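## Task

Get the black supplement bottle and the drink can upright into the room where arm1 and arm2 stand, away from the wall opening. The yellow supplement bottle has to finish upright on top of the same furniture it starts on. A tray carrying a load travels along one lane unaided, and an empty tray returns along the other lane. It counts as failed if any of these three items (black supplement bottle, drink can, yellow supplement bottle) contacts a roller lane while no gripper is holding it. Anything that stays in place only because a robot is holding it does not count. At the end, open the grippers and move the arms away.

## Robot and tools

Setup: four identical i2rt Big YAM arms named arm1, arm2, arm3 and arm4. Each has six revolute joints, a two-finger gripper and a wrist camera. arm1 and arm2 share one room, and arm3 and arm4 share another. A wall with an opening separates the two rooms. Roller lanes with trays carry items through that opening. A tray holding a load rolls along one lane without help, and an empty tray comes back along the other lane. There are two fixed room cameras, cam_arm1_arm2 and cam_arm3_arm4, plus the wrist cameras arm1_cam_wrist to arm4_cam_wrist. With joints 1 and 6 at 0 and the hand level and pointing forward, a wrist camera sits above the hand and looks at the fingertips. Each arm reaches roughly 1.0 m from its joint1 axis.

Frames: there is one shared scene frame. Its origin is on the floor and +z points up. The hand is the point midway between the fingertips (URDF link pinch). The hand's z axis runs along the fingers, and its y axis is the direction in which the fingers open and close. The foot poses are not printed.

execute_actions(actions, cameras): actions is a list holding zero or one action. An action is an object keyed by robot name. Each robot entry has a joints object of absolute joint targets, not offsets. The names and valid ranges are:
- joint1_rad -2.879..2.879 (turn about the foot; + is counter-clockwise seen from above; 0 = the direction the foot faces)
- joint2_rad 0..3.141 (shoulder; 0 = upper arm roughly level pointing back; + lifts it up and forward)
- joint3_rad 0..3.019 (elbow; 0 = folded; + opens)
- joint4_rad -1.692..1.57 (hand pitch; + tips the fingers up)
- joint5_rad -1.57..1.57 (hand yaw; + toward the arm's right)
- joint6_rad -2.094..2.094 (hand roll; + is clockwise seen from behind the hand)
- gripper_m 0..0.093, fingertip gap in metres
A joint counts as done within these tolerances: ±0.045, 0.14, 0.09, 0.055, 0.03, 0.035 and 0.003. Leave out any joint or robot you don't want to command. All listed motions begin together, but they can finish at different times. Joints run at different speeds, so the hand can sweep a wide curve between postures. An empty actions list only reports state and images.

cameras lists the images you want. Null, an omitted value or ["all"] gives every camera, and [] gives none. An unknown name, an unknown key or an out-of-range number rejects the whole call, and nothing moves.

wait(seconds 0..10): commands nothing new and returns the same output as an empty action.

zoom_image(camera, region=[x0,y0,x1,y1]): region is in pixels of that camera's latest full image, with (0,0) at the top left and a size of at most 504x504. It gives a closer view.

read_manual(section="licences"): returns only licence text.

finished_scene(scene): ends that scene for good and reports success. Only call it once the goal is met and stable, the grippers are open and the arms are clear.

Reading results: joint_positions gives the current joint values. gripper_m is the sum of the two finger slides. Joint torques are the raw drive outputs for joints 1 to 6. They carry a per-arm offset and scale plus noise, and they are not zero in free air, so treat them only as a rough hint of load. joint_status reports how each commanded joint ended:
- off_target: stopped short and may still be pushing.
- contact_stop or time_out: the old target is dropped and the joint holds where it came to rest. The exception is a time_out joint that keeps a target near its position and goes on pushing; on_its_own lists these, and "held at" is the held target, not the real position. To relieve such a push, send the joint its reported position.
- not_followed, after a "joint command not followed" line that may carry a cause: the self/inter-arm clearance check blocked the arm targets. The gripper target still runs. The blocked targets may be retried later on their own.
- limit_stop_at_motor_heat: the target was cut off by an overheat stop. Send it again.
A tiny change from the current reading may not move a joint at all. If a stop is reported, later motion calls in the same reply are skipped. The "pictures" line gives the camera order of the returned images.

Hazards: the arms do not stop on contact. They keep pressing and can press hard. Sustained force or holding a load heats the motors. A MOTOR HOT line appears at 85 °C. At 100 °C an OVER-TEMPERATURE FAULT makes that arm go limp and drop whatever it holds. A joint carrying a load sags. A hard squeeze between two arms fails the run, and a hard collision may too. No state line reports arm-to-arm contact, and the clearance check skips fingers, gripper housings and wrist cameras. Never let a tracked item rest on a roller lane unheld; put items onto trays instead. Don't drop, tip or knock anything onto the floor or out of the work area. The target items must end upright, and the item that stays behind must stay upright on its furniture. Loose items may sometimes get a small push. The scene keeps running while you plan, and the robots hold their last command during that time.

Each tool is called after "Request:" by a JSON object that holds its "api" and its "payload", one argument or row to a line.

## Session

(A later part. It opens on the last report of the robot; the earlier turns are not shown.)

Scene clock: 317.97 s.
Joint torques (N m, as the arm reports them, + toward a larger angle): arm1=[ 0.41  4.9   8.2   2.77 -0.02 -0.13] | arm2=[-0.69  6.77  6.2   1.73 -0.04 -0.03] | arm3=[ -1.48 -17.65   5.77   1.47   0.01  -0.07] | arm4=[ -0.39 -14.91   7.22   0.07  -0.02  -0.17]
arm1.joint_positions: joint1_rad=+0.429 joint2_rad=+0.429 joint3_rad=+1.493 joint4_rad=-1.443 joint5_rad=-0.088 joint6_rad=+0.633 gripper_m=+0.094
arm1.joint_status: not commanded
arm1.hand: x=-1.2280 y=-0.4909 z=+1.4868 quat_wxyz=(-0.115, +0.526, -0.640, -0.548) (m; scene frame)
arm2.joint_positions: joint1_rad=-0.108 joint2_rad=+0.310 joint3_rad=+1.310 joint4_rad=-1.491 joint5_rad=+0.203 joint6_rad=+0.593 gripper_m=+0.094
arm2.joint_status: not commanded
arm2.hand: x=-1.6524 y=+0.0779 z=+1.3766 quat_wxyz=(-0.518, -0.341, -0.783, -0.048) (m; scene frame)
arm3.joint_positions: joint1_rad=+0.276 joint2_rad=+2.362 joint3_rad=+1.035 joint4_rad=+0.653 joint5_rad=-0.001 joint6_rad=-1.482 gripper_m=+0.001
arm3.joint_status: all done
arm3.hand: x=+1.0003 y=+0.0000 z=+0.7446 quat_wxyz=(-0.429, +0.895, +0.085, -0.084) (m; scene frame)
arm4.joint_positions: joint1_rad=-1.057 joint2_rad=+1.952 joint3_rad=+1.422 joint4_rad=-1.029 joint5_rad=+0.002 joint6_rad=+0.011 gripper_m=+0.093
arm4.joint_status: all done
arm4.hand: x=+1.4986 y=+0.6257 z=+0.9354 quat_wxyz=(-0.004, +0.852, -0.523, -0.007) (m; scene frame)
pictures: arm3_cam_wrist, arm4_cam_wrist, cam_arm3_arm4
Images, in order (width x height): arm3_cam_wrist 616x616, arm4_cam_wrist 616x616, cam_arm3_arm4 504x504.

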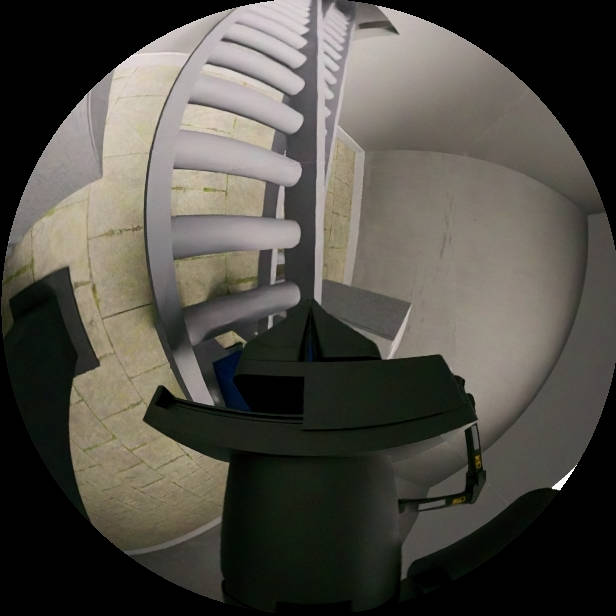

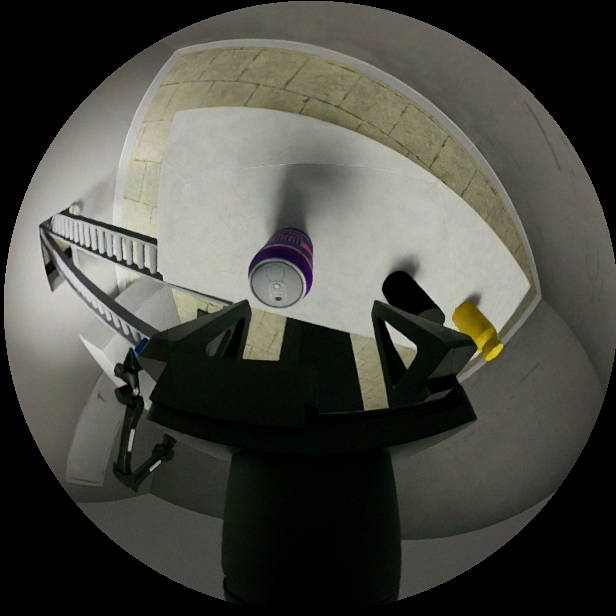

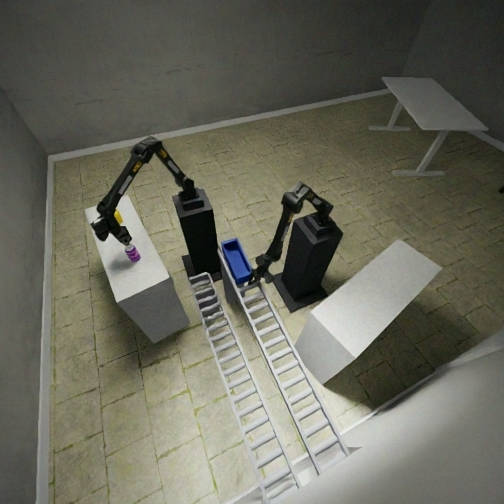

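Request:
{"api": "execute_actions", "payload": {
  "actions": [
    {"arm4": {"joints": {"joint1_rad": -0.997, "joint2_rad": 2.088, "joint3_rad": 1.347, "joint4_rad": -0.808}}}
  ],
  "cameras": ["arm4_cam_wrist", "cam_arm3_arm4"]
}}

Scene clock: 350.30 s.
Joint torques (N m, as the arm reports them, + toward a larger angle): arm1=[ 0.34  4.87  8.17  2.77 -0.01 -0.14] | arm2=[-1.25  6.5   6.47  1.58  0.01 -0.05] | arm3=[ -1.49 -18.06   5.83   1.7    0.03  -0.12] | arm4=[ -1.45 -17.16   7.07   1.09   0.02  -0.18]
arm1.joint_positions: joint1_rad=+0.429 joint2_rad=+0.429 joint3_rad=+1.493 joint4_rad=-1.443 joint5_rad=-0.088 joint6_rad=+0.633 gripper_m=+0.094
arm1.joint_status: not commanded
arm1.hand: x=-1.2280 y=-0.4909 z=+1.4868 quat_wxyz=(-0.115, +0.526, -0.640, -0.548) (m; scene frame)
arm2.joint_positions: joint1_rad=-0.108 joint2_rad=+0.310 joint3_rad=+1.310 joint4_rad=-1.491 joint5_rad=+0.203 joint6_rad=+0.593 gripper_m=+0.094
arm2.joint_status: not commanded
arm2.hand: x=-1.6524 y=+0.0779 z=+1.3766 quat_wxyz=(-0.518, -0.341, -0.783, -0.048) (m; scene frame)
arm3.joint_positions: joint1_rad=+0.276 joint2_rad=+2.362 joint3_rad=+1.035 joint4_rad=+0.653 joint5_rad=-0.001 joint6_rad=-1.482 gripper_m=+0.001
arm3.joint_status: not commanded
arm3.hand: x=+1.0003 y=+0.0000 z=+0.7446 quat_wxyz=(-0.429, +0.895, +0.085, -0.084) (m; scene frame)
arm4.joint_positions: joint1_rad=-0.991 joint2_rad=+2.094 joint3_rad=+1.335 joint4_rad=-0.823 joint5_rad=+0.001 joint6_rad=+0.010 gripper_m=+0.093
arm4.joint_status: all done
arm4.hand: x=+1.4736 y=+0.5956 z=+0.8333 quat_wxyz=(+0.002, +0.869, -0.495, +0.003) (m; scene frame)
pictures: arm4_cam_wrist, cam_arm3_arm4
Images, in order (width x height): arm4_cam_wrist 616x616, cam_arm3_arm4 504x504.

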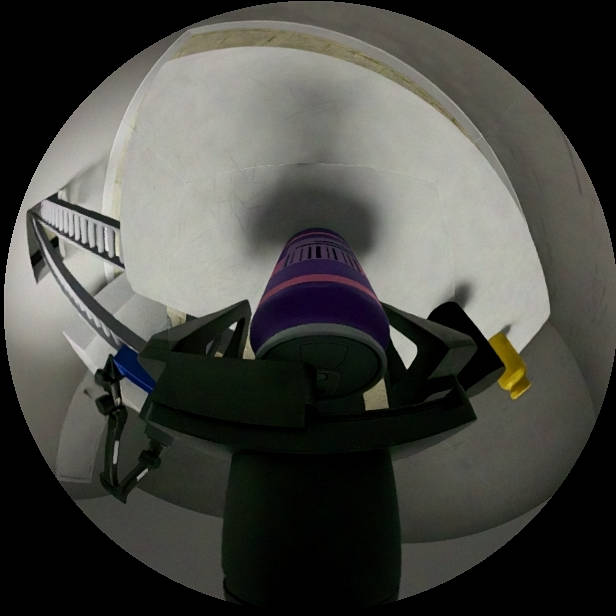

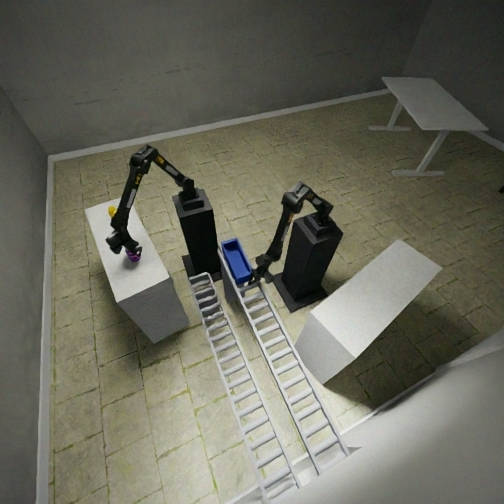

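Request:
{"api": "zoom_image", "payload": {
  "camera": "arm4_cam_wrist",
  "region": [210, 210, 430, 420]
}}

Request:
{"api": "zoom_image", "payload": {
  "camera": "cam_arm3_arm4",
  "region": [90, 200, 170, 280]
}}

Region (210, 210, 430, 420) of arm4_cam_wrist's 616x616 image, scaled by 2.291, with more detail than that image has; it fills the top 481 rows of this view, and the rest is white.

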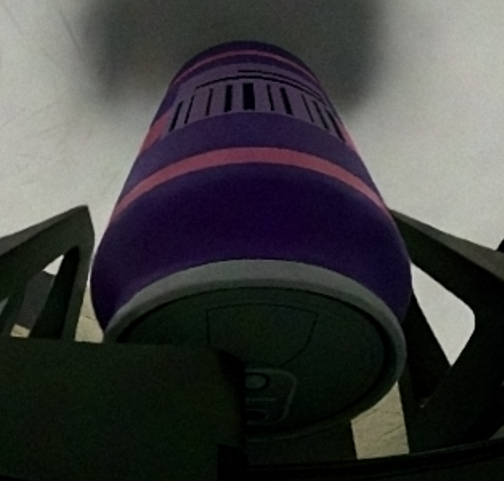

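Region (90, 200, 170, 280) of cam_arm3_arm4's 504x504 image, scaled by 6.300, with more detail than that image has.

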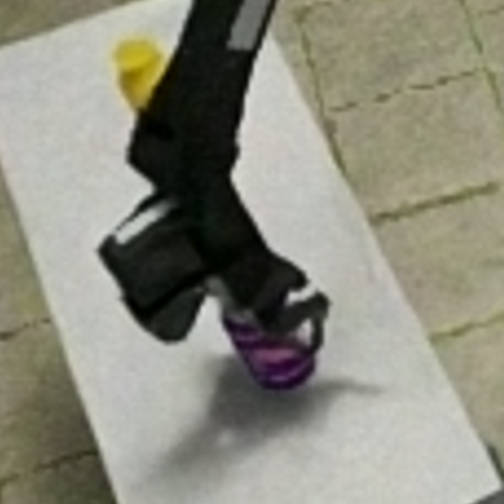

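Request:
{"api": "execute_actions", "payload": {
  "actions": [
    {"arm4": {"joints": {"gripper_m": 0.04}}}
  ],
  "cameras": ["arm4_cam_wrist"]
}}

Scene clock: 392.33 s.
Joint torques (N m, as the arm reports them, + toward a larger angle): arm1=[ 0.34  4.9   8.18  2.77 -0.01 -0.15] | arm2=[-0.55  7.28  6.42  1.8   0.02 -0.06] | arm3=[ -0.72 -18.61   5.8    1.61   0.01  -0.09] | arm4=[ -0.99 -15.81   7.07   1.08   0.04  -0.17]
arm1.joint_positions: joint1_rad=+0.429 joint2_rad=+0.429 joint3_rad=+1.493 joint4_rad=-1.443 joint5_rad=-0.088 joint6_rad=+0.633 gripper_m=+0.094
arm1.joint_status: not commanded
arm1.hand: x=-1.2280 y=-0.4909 z=+1.4868 quat_wxyz=(-0.115, +0.526, -0.640, -0.548) (m; scene frame)
arm2.joint_positions: joint1_rad=-0.108 joint2_rad=+0.310 joint3_rad=+1.310 joint4_rad=-1.491 joint5_rad=+0.203 joint6_rad=+0.593 gripper_m=+0.094
arm2.joint_status: not commanded
arm2.hand: x=-1.6524 y=+0.0779 z=+1.3766 quat_wxyz=(-0.518, -0.341, -0.783, -0.048) (m; scene frame)
arm3.joint_positions: joint1_rad=+0.276 joint2_rad=+2.362 joint3_rad=+1.035 joint4_rad=+0.653 joint5_rad=-0.001 joint6_rad=-1.482 gripper_m=+0.001
arm3.joint_status: not commanded
arm3.hand: x=+1.0003 y=+0.0000 z=+0.7446 quat_wxyz=(-0.429, +0.895, +0.085, -0.084) (m; scene frame)
arm4.joint_positions: joint1_rad=-0.992 joint2_rad=+2.094 joint3_rad=+1.335 joint4_rad=-0.823 joint5_rad=+0.001 joint6_rad=+0.009 gripper_m=+0.064
arm4.joint_status: gripper_m off_target (ended at +0.064, target +0.040)
arm4.hand: x=+1.4741 y=+0.5960 z=+0.8333 quat_wxyz=(+0.002, +0.869, -0.495, +0.003) (m; scene frame)
pictures: arm4_cam_wrist
Images, in order (width x height): arm4_cam_wrist 616x616.

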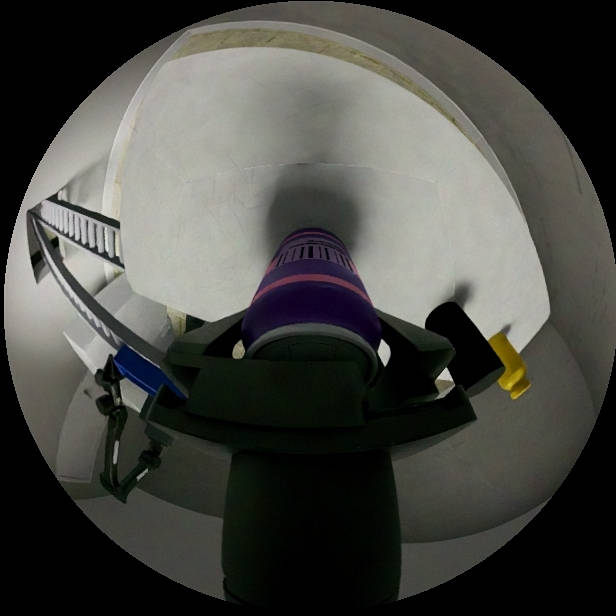

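Request:
{"api": "execute_actions", "payload": {
  "actions": [
    {"arm4": {"joints": {"joint1_rad": 0.257, "joint2_rad": 2.06, "joint3_rad": 1.785, "joint4_rad": -1.355, "joint6_rad": 1.80, "gripper_m": 0.04}}}
  ],
  "cameras": ["arm4_cam_wrist", "cam_arm3_arm4"]
}}

Scene clock: 454.67 s.
Joint torques (N m, as the arm reports them, + toward a larger angle): arm1=[ 0.28  5.    8.18  2.76 -0.01 -0.14] | arm2=[-0.95  6.27  6.42  1.7   0.02 -0.08] | arm3=[ -0.66 -18.01   5.9    1.89   0.02  -0.17] | arm4=[  0.31 -18.9    8.81  -0.23   0.25   0.11]
arm1.joint_positions: joint1_rad=+0.429 joint2_rad=+0.429 joint3_rad=+1.493 joint4_rad=-1.443 joint5_rad=-0.088 joint6_rad=+0.633 gripper_m=+0.094
arm1.joint_status: not commanded
arm1.hand: x=-1.2280 y=-0.4909 z=+1.4868 quat_wxyz=(-0.115, +0.526, -0.640, -0.548) (m; scene frame)
arm2.joint_positions: joint1_rad=-0.108 joint2_rad=+0.310 joint3_rad=+1.310 joint4_rad=-1.491 joint5_rad=+0.203 joint6_rad=+0.593 gripper_m=+0.094
arm2.joint_status: not commanded
arm2.hand: x=-1.6524 y=+0.0779 z=+1.3766 quat_wxyz=(-0.518, -0.341, -0.783, -0.048) (m; scene frame)
arm3.joint_positions: joint1_rad=+0.276 joint2_rad=+2.362 joint3_rad=+1.035 joint4_rad=+0.653 joint5_rad=-0.001 joint6_rad=-1.482 gripper_m=+0.001
arm3.joint_status: not commanded
arm3.hand: x=+1.0003 y=+0.0000 z=+0.7446 quat_wxyz=(-0.429, +0.895, +0.085, -0.084) (m; scene frame)
arm4.joint_positions: joint1_rad=+0.253 joint2_rad=+2.078 joint3_rad=+1.769 joint4_rad=-1.339 joint5_rad=-0.002 joint6_rad=+1.789 gripper_m=+0.064
arm4.joint_status: gripper_m off_target (ended at +0.064, target +0.040); the others done
arm4.hand: x=+1.1602 y=-0.0025 z=+0.9850 quat_wxyz=(-0.032, +0.707, -0.706, +0.019) (m; scene frame)
pictures: arm4_cam_wrist, cam_arm3_arm4
Images, in order (width x height): arm4_cam_wrist 616x616, cam_arm3_arm4 504x504.

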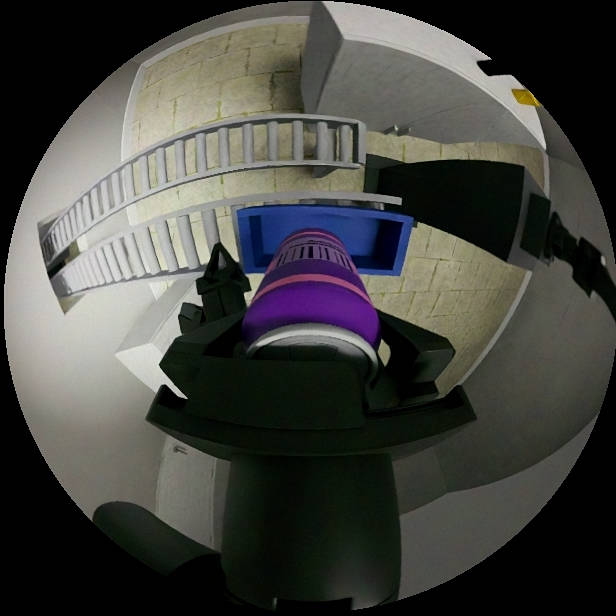

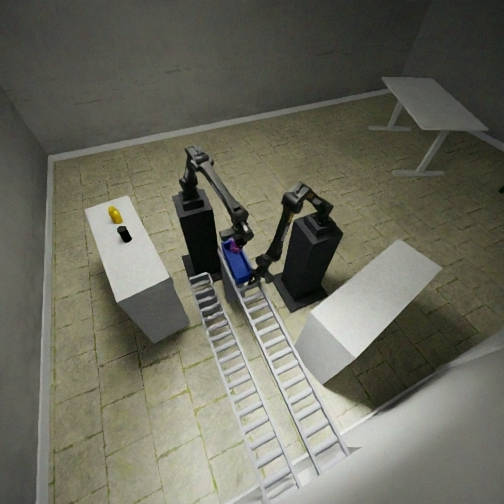

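Request:
{"api": "zoom_image", "payload": {
  "camera": "arm4_cam_wrist",
  "region": [190, 180, 430, 320]
}}

Region (190, 180, 430, 320) of arm4_cam_wrist's 616x616 image, scaled by 2.100, with more detail than that image has; it fills the top 294 rows of this view, and the rest is white.

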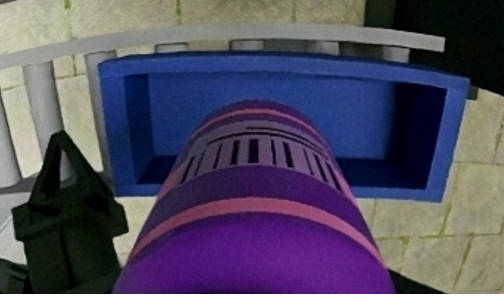

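Request:
{"api": "execute_actions", "payload": {
  "actions": [
    {"arm4": {"joints": {"joint1_rad": 0.267, "joint2_rad": 2.375, "joint3_rad": 1.722, "joint4_rad": -0.957}}}
  ],
  "cameras": ["arm4_cam_wrist", "cam_arm3_arm4", "arm3_cam_wrist"]
}}

Scene clock: 492.07 s.
Joint torques (N m, as the arm reports them, + toward a larger angle): arm1=[ 0.31  5.    8.17  2.77 -0.01 -0.14] | arm2=[-1.19  6.89  6.29  1.81  0.   -0.04] | arm3=[ -1.46 -18.38   5.8    1.88   0.    -0.05] | arm4=[ -0.24 -19.65   9.78  -0.21   0.25   0.07]
arm1.joint_positions: joint1_rad=+0.429 joint2_rad=+0.429 joint3_rad=+1.493 joint4_rad=-1.443 joint5_rad=-0.088 joint6_rad=+0.633 gripper_m=+0.094
arm1.joint_status: not commanded
arm1.hand: x=-1.2280 y=-0.4909 z=+1.4868 quat_wxyz=(-0.115, +0.526, -0.640, -0.548) (m; scene frame)
arm2.joint_positions: joint1_rad=-0.108 joint2_rad=+0.310 joint3_rad=+1.310 joint4_rad=-1.491 joint5_rad=+0.203 joint6_rad=+0.593 gripper_m=+0.094
arm2.joint_status: not commanded
arm2.hand: x=-1.6524 y=+0.0779 z=+1.3766 quat_wxyz=(-0.518, -0.341, -0.783, -0.048) (m; scene frame)
arm3.joint_positions: joint1_rad=+0.276 joint2_rad=+2.362 joint3_rad=+1.035 joint4_rad=+0.653 joint5_rad=-0.001 joint6_rad=-1.482 gripper_m=+0.001
arm3.joint_status: not commanded
arm3.hand: x=+1.0003 y=+0.0000 z=+0.7446 quat_wxyz=(-0.429, +0.895, +0.085, -0.084) (m; scene frame)
arm4.joint_positions: joint1_rad=+0.262 joint2_rad=+2.284 joint3_rad=+1.686 joint4_rad=-1.102 joint5_rad=-0.003 joint6_rad=+1.790 gripper_m=+0.064
arm4.joint_status: joint4_rad time_out (moved +0.238 of +0.382); the others done
arm4.on_its_own: joint4_rad is held at -1.110, not at your -0.957, since a time_out
arm4.hand: x=+1.1661 y=-0.0068 z=+0.8309 quat_wxyz=(-0.053, +0.709, -0.703, +0.034) (m; scene frame)
pictures: arm3_cam_wrist, arm4_cam_wrist, cam_arm3_arm4
joint command not followed: on one or more control steps a check withheld the commanded joint targets of the arm4 arm, and it was not sent them on those steps.
cause: the commanded joint targets would bring a part of the robot too close to another arm (this arm's wrist (the part past joint 4) and the other arm's wrist (the part past joint 4)); next, command targets that bring no part of the robot closer to that arm.
Images, in order (width x height): arm3_cam_wrist 616x616, arm4_cam_wrist 616x616, cam_arm3_arm4 504x504.

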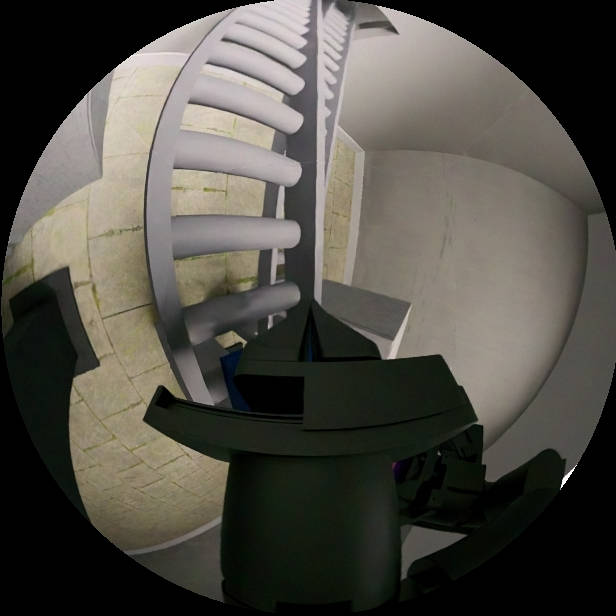

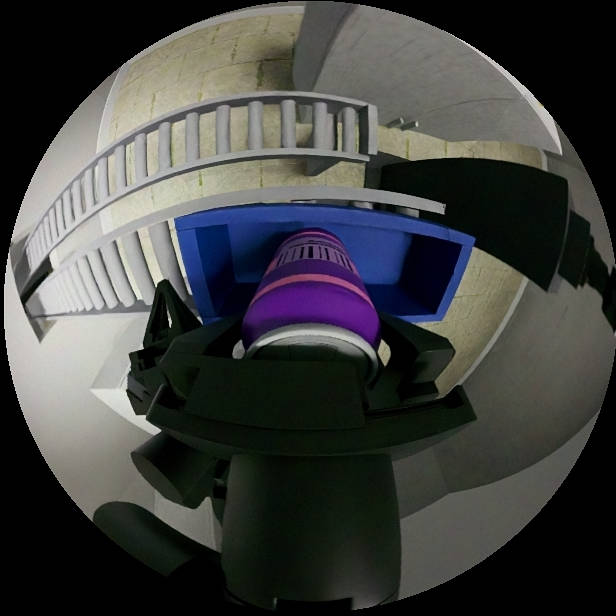

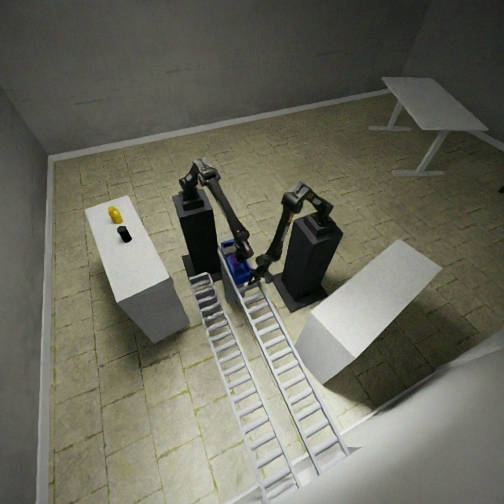

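Request:
{"api": "execute_actions", "payload": {
  "actions": [
    {"arm4": {"joints": {"joint1_rad": 0.262, "joint2_rad": 2.342, "joint3_rad": 1.648, "joint4_rad": -0.952}}, "arm3": {"joints": {"joint1_rad": 0.382, "joint2_rad": 2.385, "joint5_rad": 0.6}}}
  ],
  "cameras": ["arm4_cam_wrist", "cam_arm3_arm4", "arm3_cam_wrist"]
}}

Scene clock: 613.27 s.
Joint torques (N m, as the arm reports them, + toward a larger angle): arm1=[ 0.37  5.05  8.19  2.74 -0.01 -0.15] | arm2=[ 0.03  6.73  6.26  1.71  0.03 -0.07] | arm3=[ -1.58 -15.93   5.96   1.51   0.39  -0.1 ] | arm4=[ -0.32 -20.38   7.02   0.43   0.2    0.04]
arm1.joint_positions: joint1_rad=+0.429 joint2_rad=+0.429 joint3_rad=+1.493 joint4_rad=-1.443 joint5_rad=-0.088 joint6_rad=+0.633 gripper_m=+0.094
arm1.joint_status: not commanded
arm1.hand: x=-1.2280 y=-0.4909 z=+1.4868 quat_wxyz=(-0.115, +0.526, -0.640, -0.548) (m; scene frame)
arm2.joint_positions: joint1_rad=-0.108 joint2_rad=+0.310 joint3_rad=+1.310 joint4_rad=-1.491 joint5_rad=+0.203 joint6_rad=+0.593 gripper_m=+0.094
arm2.joint_status: not commanded
arm2.hand: x=-1.6524 y=+0.0779 z=+1.3766 quat_wxyz=(-0.518, -0.341, -0.783, -0.048) (m; scene frame)
arm3.joint_positions: joint1_rad=+0.385 joint2_rad=+2.362 joint3_rad=+1.035 joint4_rad=+0.653 joint5_rad=+0.597 joint6_rad=-1.482 gripper_m=+0.001
arm3.joint_status: all done
arm3.hand: x=+1.0349 y=-0.0071 z=+0.7629 quat_wxyz=(-0.468, +0.870, +0.000, +0.156) (m; scene frame)
arm4.joint_positions: joint1_rad=+0.262 joint2_rad=+2.357 joint3_rad=+1.636 joint4_rad=-0.962 joint5_rad=+0.000 joint6_rad=+1.791 gripper_m=+0.064
arm4.joint_status: all done
arm4.hand: x=+1.1734 y=-0.0043 z=+0.7707 quat_wxyz=(-0.047, +0.709, -0.703, +0.028) (m; scene frame)
pictures: arm3_cam_wrist, arm4_cam_wrist, cam_arm3_arm4
Images, in order (width x height): arm3_cam_wrist 616x616, arm4_cam_wrist 616x616, cam_arm3_arm4 504x504.

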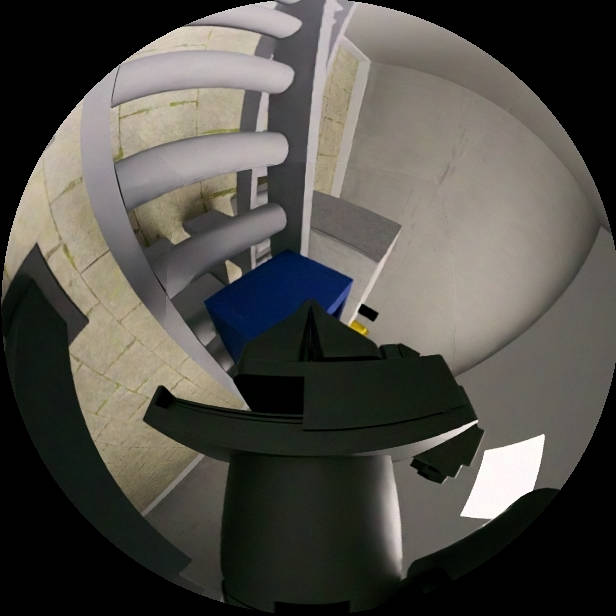

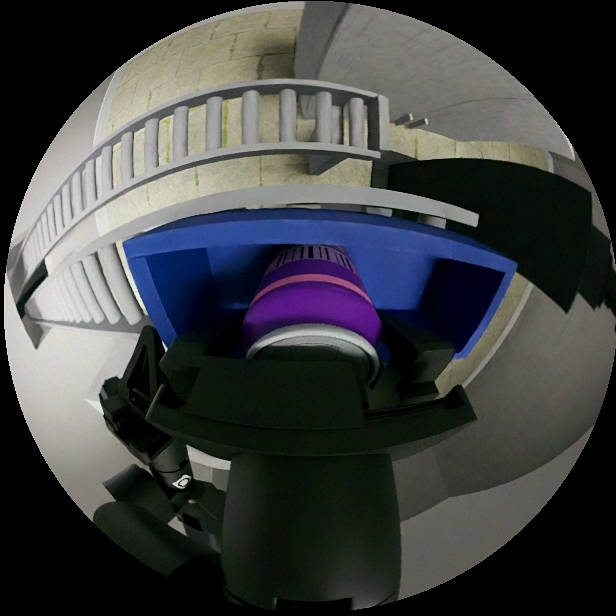

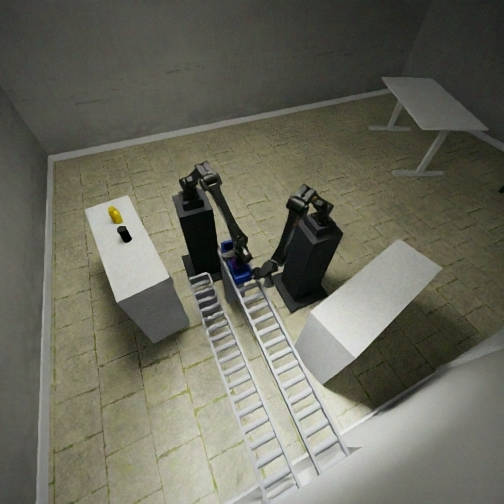

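Request:
{"api": "execute_actions", "payload": {
  "actions": [
    {"arm4": {"joints": {"gripper_m": 0.09}}, "arm3": {"joints": {"joint2_rad": 2.398, "joint5_rad": 0.64}}}
  ],
  "cameras": ["arm4_cam_wrist", "cam_arm3_arm4", "arm3_cam_wrist"]
}}

Scene clock: 623.03 s.
Joint torques (N m, as the arm reports them, + toward a larger angle): arm1=[ 0.41  4.94  8.18  2.75 -0.02 -0.14] | arm2=[ 0.34  5.9   6.51  1.93  0.   -0.01] | arm3=[ -1.16 -15.51   5.61   1.57   0.41  -0.08] | arm4=[ -0.4  -19.89   7.     0.6    0.16   0.01]
arm1.joint_positions: joint1_rad=+0.429 joint2_rad=+0.429 joint3_rad=+1.493 joint4_rad=-1.443 joint5_rad=-0.088 joint6_rad=+0.633 gripper_m=+0.094
arm1.joint_status: not commanded
arm1.hand: x=-1.2280 y=-0.4909 z=+1.4868 quat_wxyz=(-0.115, +0.526, -0.640, -0.548) (m; scene frame)
arm2.joint_positions: joint1_rad=-0.108 joint2_rad=+0.310 joint3_rad=+1.310 joint4_rad=-1.491 joint5_rad=+0.203 joint6_rad=+0.593 gripper_m=+0.094
arm2.joint_status: not commanded
arm2.hand: x=-1.6524 y=+0.0779 z=+1.3766 quat_wxyz=(-0.518, -0.341, -0.783, -0.048) (m; scene frame)
arm3.joint_positions: joint1_rad=+0.385 joint2_rad=+2.372 joint3_rad=+1.037 joint4_rad=+0.653 joint5_rad=+0.636 joint6_rad=-1.482 gripper_m=+0.001
arm3.joint_status: all done
arm3.hand: x=+1.0417 y=-0.0098 z=+0.7599 quat_wxyz=(-0.466, +0.868, -0.007, +0.174) (m; scene frame)
arm4.joint_positions: joint1_rad=+0.262 joint2_rad=+2.352 joint3_rad=+1.636 joint4_rad=-0.962 joint5_rad=+0.000 joint6_rad=+1.791 gripper_m=+0.090
arm4.joint_status: all done
arm4.hand: x=+1.1719 y=-0.0047 z=+0.7740 quat_wxyz=(-0.045, +0.709, -0.703, +0.026) (m; scene frame)
pictures: arm3_cam_wrist, arm4_cam_wrist, cam_arm3_arm4
Images, in order (width x height): arm3_cam_wrist 616x616, arm4_cam_wrist 616x616, cam_arm3_arm4 504x504.

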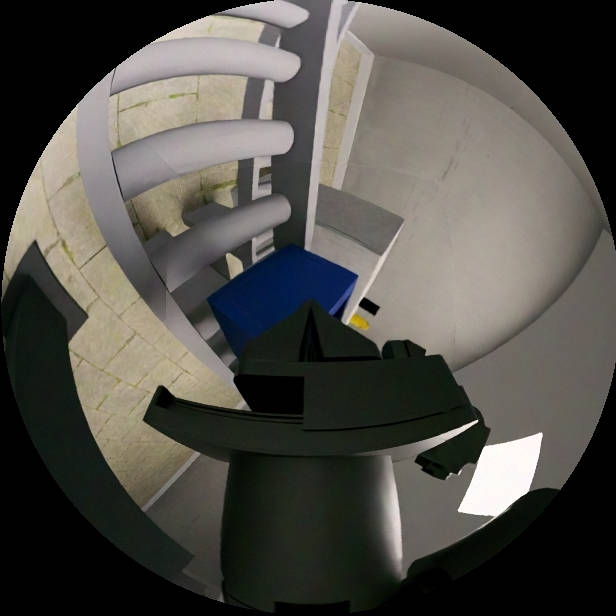

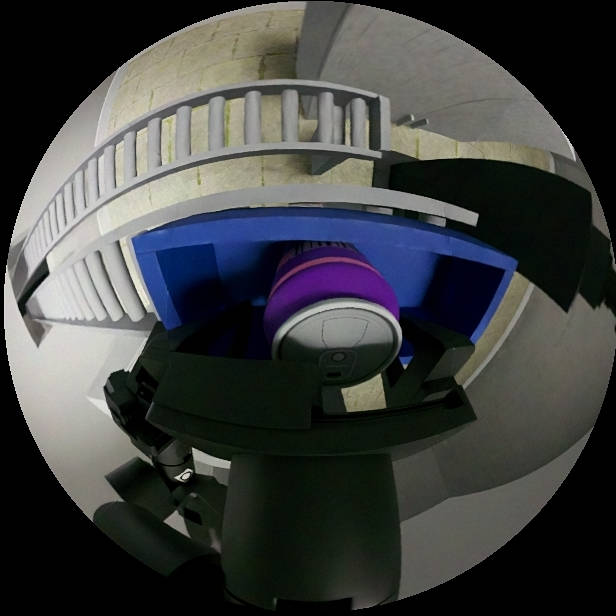

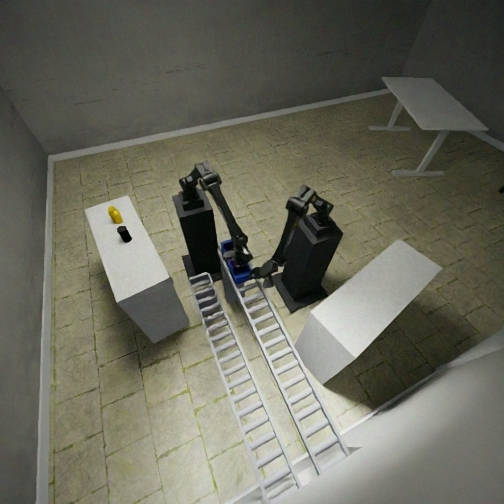

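Request:
{"api": "execute_actions", "payload": {
  "actions": [],
  "cameras": ["arm4_cam_wrist", "cam_arm3_arm4"]
}}

Request:
{"api": "zoom_image", "payload": {
  "camera": "arm4_cam_wrist",
  "region": [190, 200, 470, 420]
}}

Request:
{"api": "zoom_image", "payload": {
  "camera": "cam_arm3_arm4",
  "region": [200, 220, 300, 310]
}}

Scene clock: 629.00 s.
Joint torques (N m, as the arm reports them, + toward a larger angle): arm1=[ 0.32  4.93  8.18  2.78 -0.02 -0.14] | arm2=[-0.53  6.26  6.55  1.83 -0.02 -0.06] | arm3=[ -0.68 -14.71   5.56   1.62   0.42  -0.04] | arm4=[ -0.06 -19.99   6.88   0.69   0.21   0.1 ]
arm1.joint_positions: joint1_rad=+0.429 joint2_rad=+0.429 joint3_rad=+1.493 joint4_rad=-1.443 joint5_rad=-0.088 joint6_rad=+0.633 gripper_m=+0.094
arm1.joint_status: not commanded
arm1.hand: x=-1.2280 y=-0.4909 z=+1.4868 quat_wxyz=(-0.115, +0.526, -0.640, -0.548) (m; scene frame)
arm2.joint_positions: joint1_rad=-0.108 joint2_rad=+0.310 joint3_rad=+1.310 joint4_rad=-1.491 joint5_rad=+0.203 joint6_rad=+0.593 gripper_m=+0.094
arm2.joint_status: not commanded
arm2.hand: x=-1.6524 y=+0.0779 z=+1.3766 quat_wxyz=(-0.518, -0.341, -0.783, -0.048) (m; scene frame)
arm3.joint_positions: joint1_rad=+0.385 joint2_rad=+2.372 joint3_rad=+1.037 joint4_rad=+0.653 joint5_rad=+0.636 joint6_rad=-1.482 gripper_m=+0.001
arm3.joint_status: all done
arm3.hand: x=+1.0417 y=-0.0098 z=+0.7599 quat_wxyz=(-0.466, +0.868, -0.007, +0.174) (m; scene frame)
arm4.joint_positions: joint1_rad=+0.262 joint2_rad=+2.352 joint3_rad=+1.636 joint4_rad=-0.962 joint5_rad=+0.000 joint6_rad=+1.791 gripper_m=+0.090
arm4.joint_status: all done
arm4.hand: x=+1.1719 y=-0.0047 z=+0.7740 quat_wxyz=(-0.045, +0.709, -0.703, +0.026) (m; scene frame)
pictures: arm4_cam_wrist, cam_arm3_arm4
Images, in order (width x height): arm4_cam_wrist 616x616, cam_arm3_arm4 504x504.

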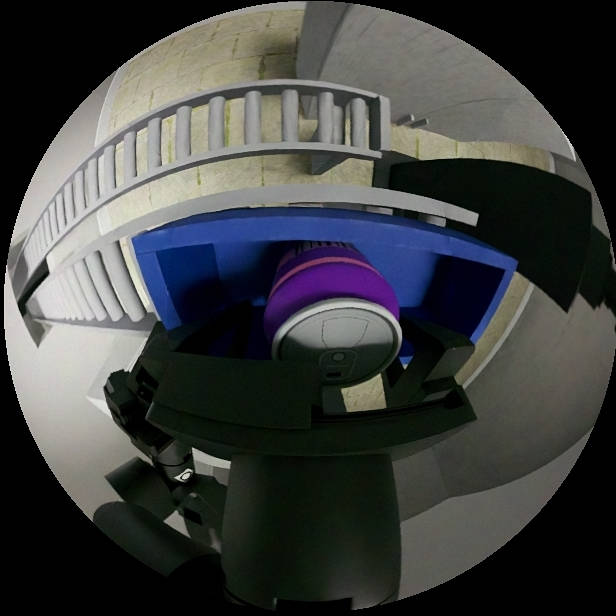

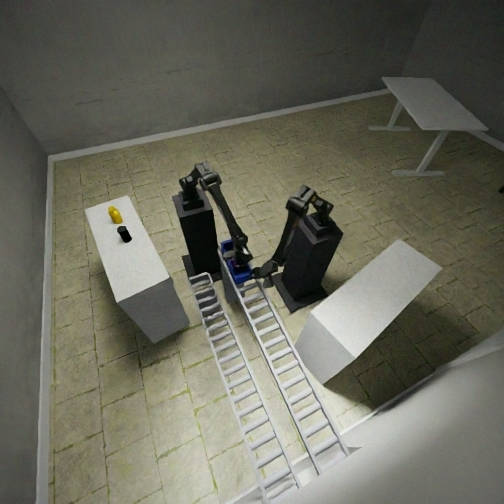

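Region (190, 200, 470, 420) of arm4_cam_wrist's 616x616 image, scaled by 1.800, with more detail than that image has; it fills the top 396 rows of this view, and the rest is white.

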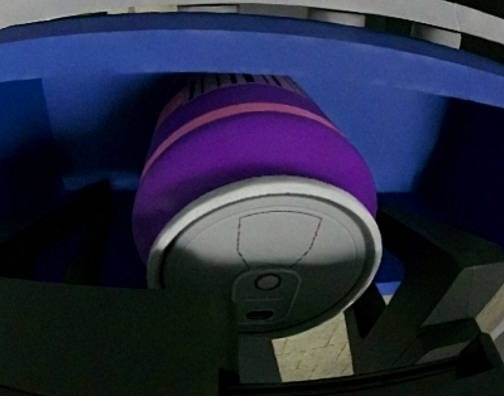

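Region (200, 220, 300, 310) of cam_arm3_arm4's 504x504 image, scaled by 5.040, with more detail than that image has; it fills the top 454 rows of this view, and the rest is white.

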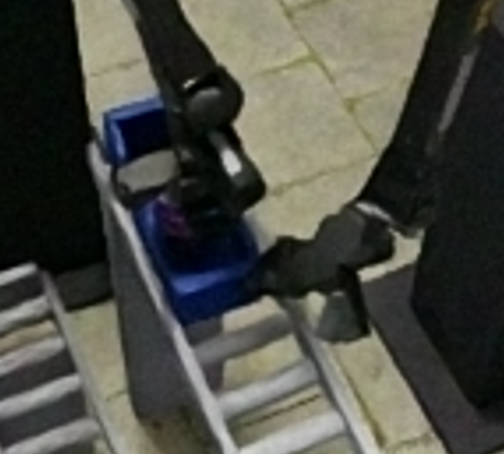

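Request:
{"api": "execute_actions", "payload": {
  "actions": [
    {"arm4": {"joints": {"joint2_rad": 2.23, "joint4_rad": -1.115}}, "arm3": {"joints": {"joint2_rad": 2.374}}}
  ],
  "cameras": ["arm4_cam_wrist", "arm3_cam_wrist"]
}}

Scene clock: 654.73 s.
Joint torques (N m, as the arm reports them, + toward a larger angle): arm1=[ 0.45  5.    8.19  2.76 -0.02 -0.14] | arm2=[ 0.15  6.14  6.71  1.69  0.01 -0.09] | arm3=[ -0.59 -16.51   5.57   1.58   0.41  -0.06] | arm4=[ -0.85 -17.04   7.75  -0.19   0.18   0.08]
arm1.joint_positions: joint1_rad=+0.429 joint2_rad=+0.429 joint3_rad=+1.493 joint4_rad=-1.443 joint5_rad=-0.088 joint6_rad=+0.633 gripper_m=+0.094
arm1.joint_status: not commanded
arm1.hand: x=-1.2280 y=-0.4909 z=+1.4868 quat_wxyz=(-0.115, +0.526, -0.640, -0.548) (m; scene frame)
arm2.joint_positions: joint1_rad=-0.108 joint2_rad=+0.310 joint3_rad=+1.310 joint4_rad=-1.491 joint5_rad=+0.203 joint6_rad=+0.593 gripper_m=+0.094
arm2.joint_status: not commanded
arm2.hand: x=-1.6524 y=+0.0779 z=+1.3766 quat_wxyz=(-0.518, -0.341, -0.783, -0.048) (m; scene frame)
arm3.joint_positions: joint1_rad=+0.385 joint2_rad=+2.372 joint3_rad=+1.037 joint4_rad=+0.653 joint5_rad=+0.636 joint6_rad=-1.482 gripper_m=+0.001
arm3.joint_status: all done
arm3.hand: x=+1.0417 y=-0.0098 z=+0.7599 quat_wxyz=(-0.466, +0.868, -0.007, +0.174) (m; scene frame)
arm4.joint_positions: joint1_rad=+0.262 joint2_rad=+2.209 joint3_rad=+1.636 joint4_rad=-1.101 joint5_rad=+0.000 joint6_rad=+1.791 gripper_m=+0.090
arm4.joint_status: all done
arm4.hand: x=+1.1733 y=-0.0046 z=+0.8597 quat_wxyz=(-0.043, +0.709, -0.703, +0.026) (m; scene frame)
pictures: arm3_cam_wrist, arm4_cam_wrist
Images, in order (width x height): arm3_cam_wrist 616x616, arm4_cam_wrist 616x616.

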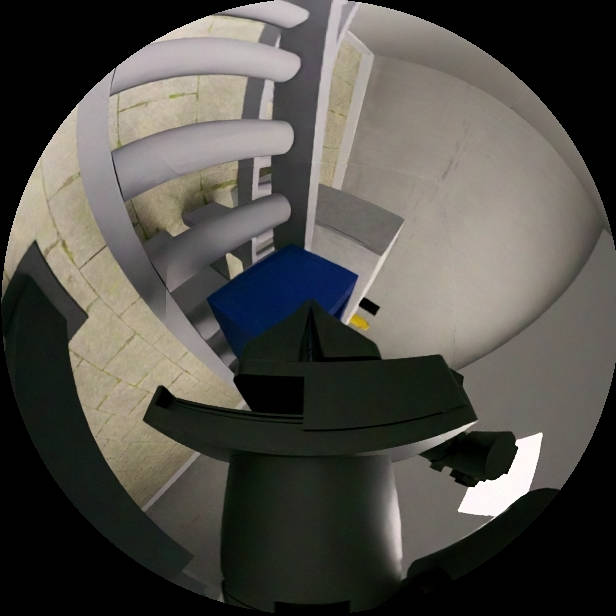

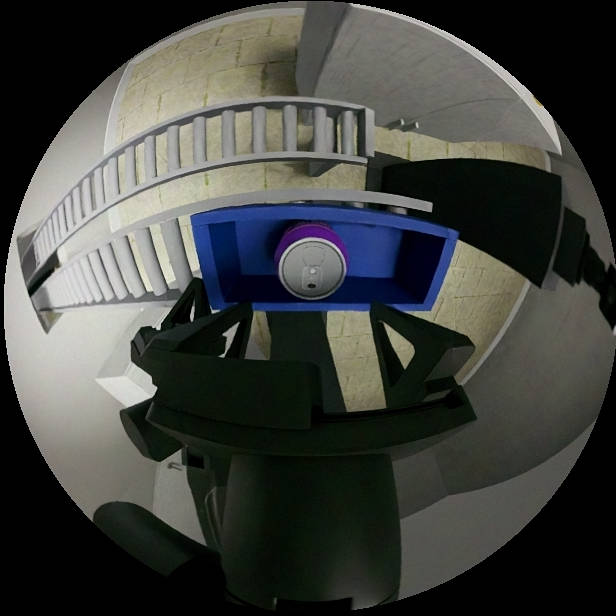

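Request:
{"api": "zoom_image", "payload": {
  "camera": "arm4_cam_wrist",
  "region": [170, 180, 480, 330]
}}

Region (170, 180, 480, 330) of arm4_cam_wrist's 616x616 image, scaled by 1.626, with more detail than that image has; it fills the top 244 rows of this view, and the rest is white.

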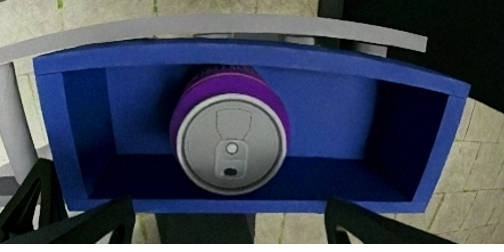

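Request:
{"api": "execute_actions", "payload": {
  "actions": [
    {"arm4": {"joints": {"joint1_rad": -1.375, "joint2_rad": 1.855, "joint3_rad": 1.243, "joint4_rad": -0.955, "joint6_rad": 0.0, "gripper_m": 0.093}}}
  ],
  "cameras": ["arm4_cam_wrist", "cam_arm3_arm4"]
}}

Request:
{"api": "zoom_image", "payload": {
  "camera": "arm4_cam_wrist",
  "region": [210, 200, 420, 340]
}}

Scene clock: 691.93 s.
Joint torques (N m, as the arm reports them, + toward a larger angle): arm1=[ 0.33  4.92  8.19  2.78 -0.02 -0.15] | arm2=[-1.78  7.55  6.48  1.97 -0.01 -0.05] | arm3=[ -1.35 -17.06   5.56   1.62   0.4   -0.13] | arm4=[  0.93 -13.45   6.7    0.71   0.01  -0.17]
arm1.joint_positions: joint1_rad=+0.429 joint2_rad=+0.429 joint3_rad=+1.493 joint4_rad=-1.443 joint5_rad=-0.088 joint6_rad=+0.633 gripper_m=+0.094
arm1.joint_status: not commanded
arm1.hand: x=-1.2280 y=-0.4909 z=+1.4868 quat_wxyz=(-0.115, +0.526, -0.640, -0.548) (m; scene frame)
arm2.joint_positions: joint1_rad=-0.108 joint2_rad=+0.310 joint3_rad=+1.310 joint4_rad=-1.491 joint5_rad=+0.203 joint6_rad=+0.593 gripper_m=+0.094
arm2.joint_status: not commanded
arm2.hand: x=-1.6524 y=+0.0779 z=+1.3766 quat_wxyz=(-0.518, -0.341, -0.783, -0.048) (m; scene frame)
arm3.joint_positions: joint1_rad=+0.385 joint2_rad=+2.372 joint3_rad=+1.037 joint4_rad=+0.653 joint5_rad=+0.636 joint6_rad=-1.482 gripper_m=+0.001
arm3.joint_status: not commanded
arm3.hand: x=+1.0417 y=-0.0098 z=+0.7599 quat_wxyz=(-0.466, +0.868, -0.007, +0.174) (m; scene frame)
arm4.joint_positions: joint1_rad=-1.381 joint2_rad=+1.845 joint3_rad=+1.247 joint4_rad=-0.959 joint5_rad=+0.002 joint6_rad=+0.011 gripper_m=+0.093
arm4.joint_status: all done
arm4.hand: x=+1.6774 y=+0.6325 z=+0.9328 quat_wxyz=(-0.005, +0.756, -0.654, -0.006) (m; scene frame)
pictures: arm4_cam_wrist, cam_arm3_arm4
Images, in order (width x height): arm4_cam_wrist 616x616, cam_arm3_arm4 504x504.

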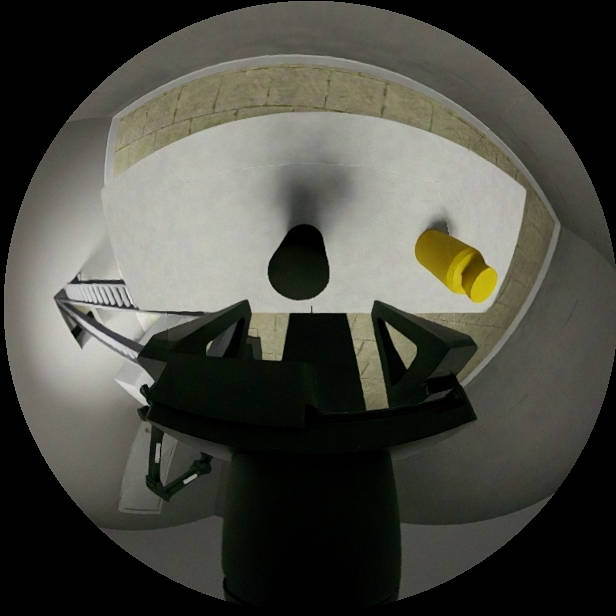

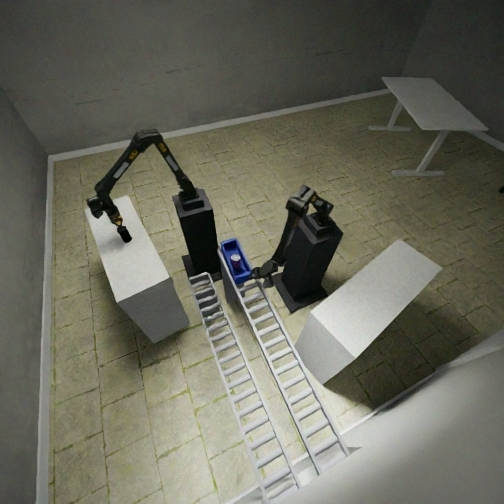

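Region (210, 200, 420, 340) of arm4_cam_wrist's 616x616 image, scaled by 2.400, with more detail than that image has.

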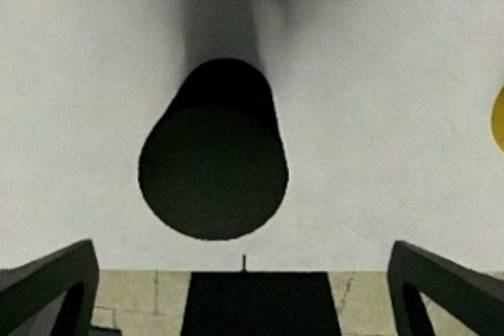

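Request:
{"api": "execute_actions", "payload": {
  "actions": [
    {"arm4": {"joints": {"joint1_rad": -1.358, "joint2_rad": 2.013, "joint3_rad": 1.213, "joint4_rad": -0.74}}}
  ],
  "cameras": ["arm4_cam_wrist"]
}}

Scene clock: 716.93 s.
Joint torques (N m, as the arm reports them, + toward a larger angle): arm1=[ 0.44  4.99  8.19  2.77  0.   -0.14] | arm2=[-0.54  6.82  6.4   1.78  0.01 -0.07] | arm3=[ -1.01 -16.32   5.37   1.66   0.42  -0.08] | arm4=[  0.65 -15.87   6.57   0.78   0.02  -0.18]
arm1.joint_positions: joint1_rad=+0.429 joint2_rad=+0.429 joint3_rad=+1.493 joint4_rad=-1.443 joint5_rad=-0.088 joint6_rad=+0.633 gripper_m=+0.094
arm1.joint_status: not commanded
arm1.hand: x=-1.2280 y=-0.4909 z=+1.4868 quat_wxyz=(-0.115, +0.526, -0.640, -0.548) (m; scene frame)
arm2.joint_positions: joint1_rad=-0.108 joint2_rad=+0.310 joint3_rad=+1.310 joint4_rad=-1.491 joint5_rad=+0.203 joint6_rad=+0.593 gripper_m=+0.094
arm2.joint_status: not commanded
arm2.hand: x=-1.6524 y=+0.0779 z=+1.3766 quat_wxyz=(-0.518, -0.341, -0.783, -0.048) (m; scene frame)
arm3.joint_positions: joint1_rad=+0.385 joint2_rad=+2.372 joint3_rad=+1.037 joint4_rad=+0.653 joint5_rad=+0.636 joint6_rad=-1.482 gripper_m=+0.001
arm3.joint_status: not commanded
arm3.hand: x=+1.0417 y=-0.0098 z=+0.7599 quat_wxyz=(-0.466, +0.868, -0.007, +0.174) (m; scene frame)
arm4.joint_positions: joint1_rad=-1.361 joint2_rad=+2.021 joint3_rad=+1.204 joint4_rad=-0.756 joint5_rad=+0.002 joint6_rad=+0.010 gripper_m=+0.093
arm4.joint_status: all done
arm4.hand: x=+1.6669 y=+0.6309 z=+0.8344 quat_wxyz=(+0.000, +0.763, -0.646, -0.001) (m; scene frame)
pictures: arm4_cam_wrist
Images, in order (width x height): arm4_cam_wrist 616x616.

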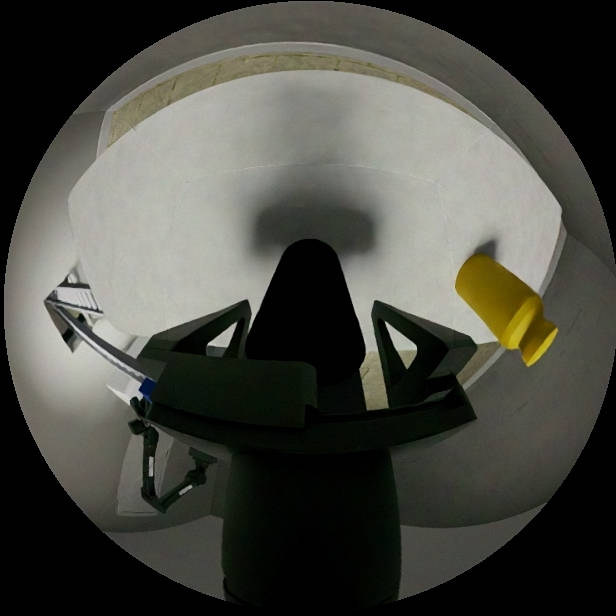

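Request:
{"api": "execute_actions", "payload": {
  "actions": [
    {"arm4": {"joints": {"gripper_m": 0.04}}}
  ],
  "cameras": ["arm4_cam_wrist", "cam_arm3_arm4"]
}}

Scene clock: 719.70 s.
Joint torques (N m, as the arm reports them, + toward a larger angle): arm1=[ 0.28  5.01  8.18  2.77 -0.02 -0.15] | arm2=[-0.72  6.35  6.36  1.86  0.01 -0.06] | arm3=[ -0.61 -17.13   5.39   1.73   0.41  -0.11] | arm4=[  0.   -16.1    6.51   0.94   0.09  -0.18]
arm1.joint_positions: joint1_rad=+0.429 joint2_rad=+0.429 joint3_rad=+1.493 joint4_rad=-1.443 joint5_rad=-0.088 joint6_rad=+0.633 gripper_m=+0.094
arm1.joint_status: not commanded
arm1.hand: x=-1.2280 y=-0.4909 z=+1.4868 quat_wxyz=(-0.115, +0.526, -0.640, -0.548) (m; scene frame)
arm2.joint_positions: joint1_rad=-0.108 joint2_rad=+0.310 joint3_rad=+1.310 joint4_rad=-1.491 joint5_rad=+0.203 joint6_rad=+0.593 gripper_m=+0.094
arm2.joint_status: not commanded
arm2.hand: x=-1.6524 y=+0.0779 z=+1.3766 quat_wxyz=(-0.518, -0.341, -0.783, -0.048) (m; scene frame)
arm3.joint_positions: joint1_rad=+0.385 joint2_rad=+2.372 joint3_rad=+1.037 joint4_rad=+0.653 joint5_rad=+0.636 joint6_rad=-1.482 gripper_m=+0.001
arm3.joint_status: not commanded
arm3.hand: x=+1.0417 y=-0.0098 z=+0.7599 quat_wxyz=(-0.466, +0.868, -0.007, +0.174) (m; scene frame)
arm4.joint_positions: joint1_rad=-1.361 joint2_rad=+2.021 joint3_rad=+1.204 joint4_rad=-0.755 joint5_rad=+0.001 joint6_rad=+0.010 gripper_m=+0.058
arm4.joint_status: gripper_m off_target (ended at +0.058, target +0.040)
arm4.hand: x=+1.6668 y=+0.6311 z=+0.8344 quat_wxyz=(+0.000, +0.763, -0.646, -0.001) (m; scene frame)
pictures: arm4_cam_wrist, cam_arm3_arm4
Images, in order (width x height): arm4_cam_wrist 616x616, cam_arm3_arm4 504x504.

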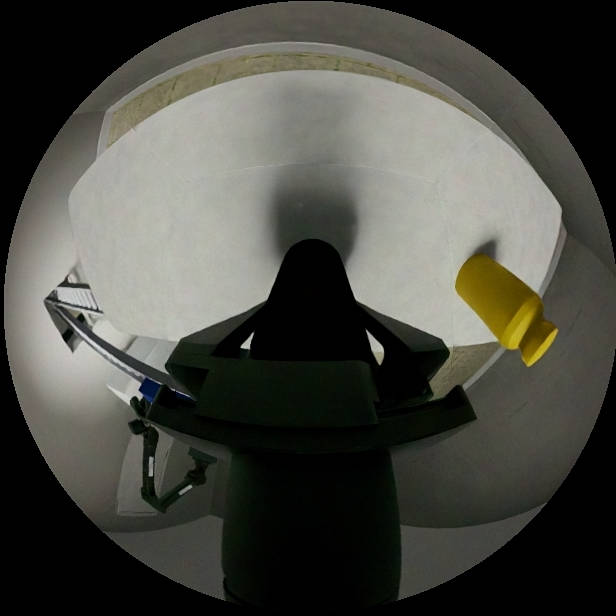

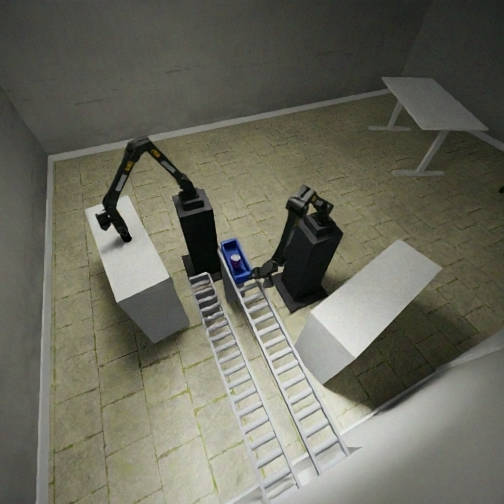

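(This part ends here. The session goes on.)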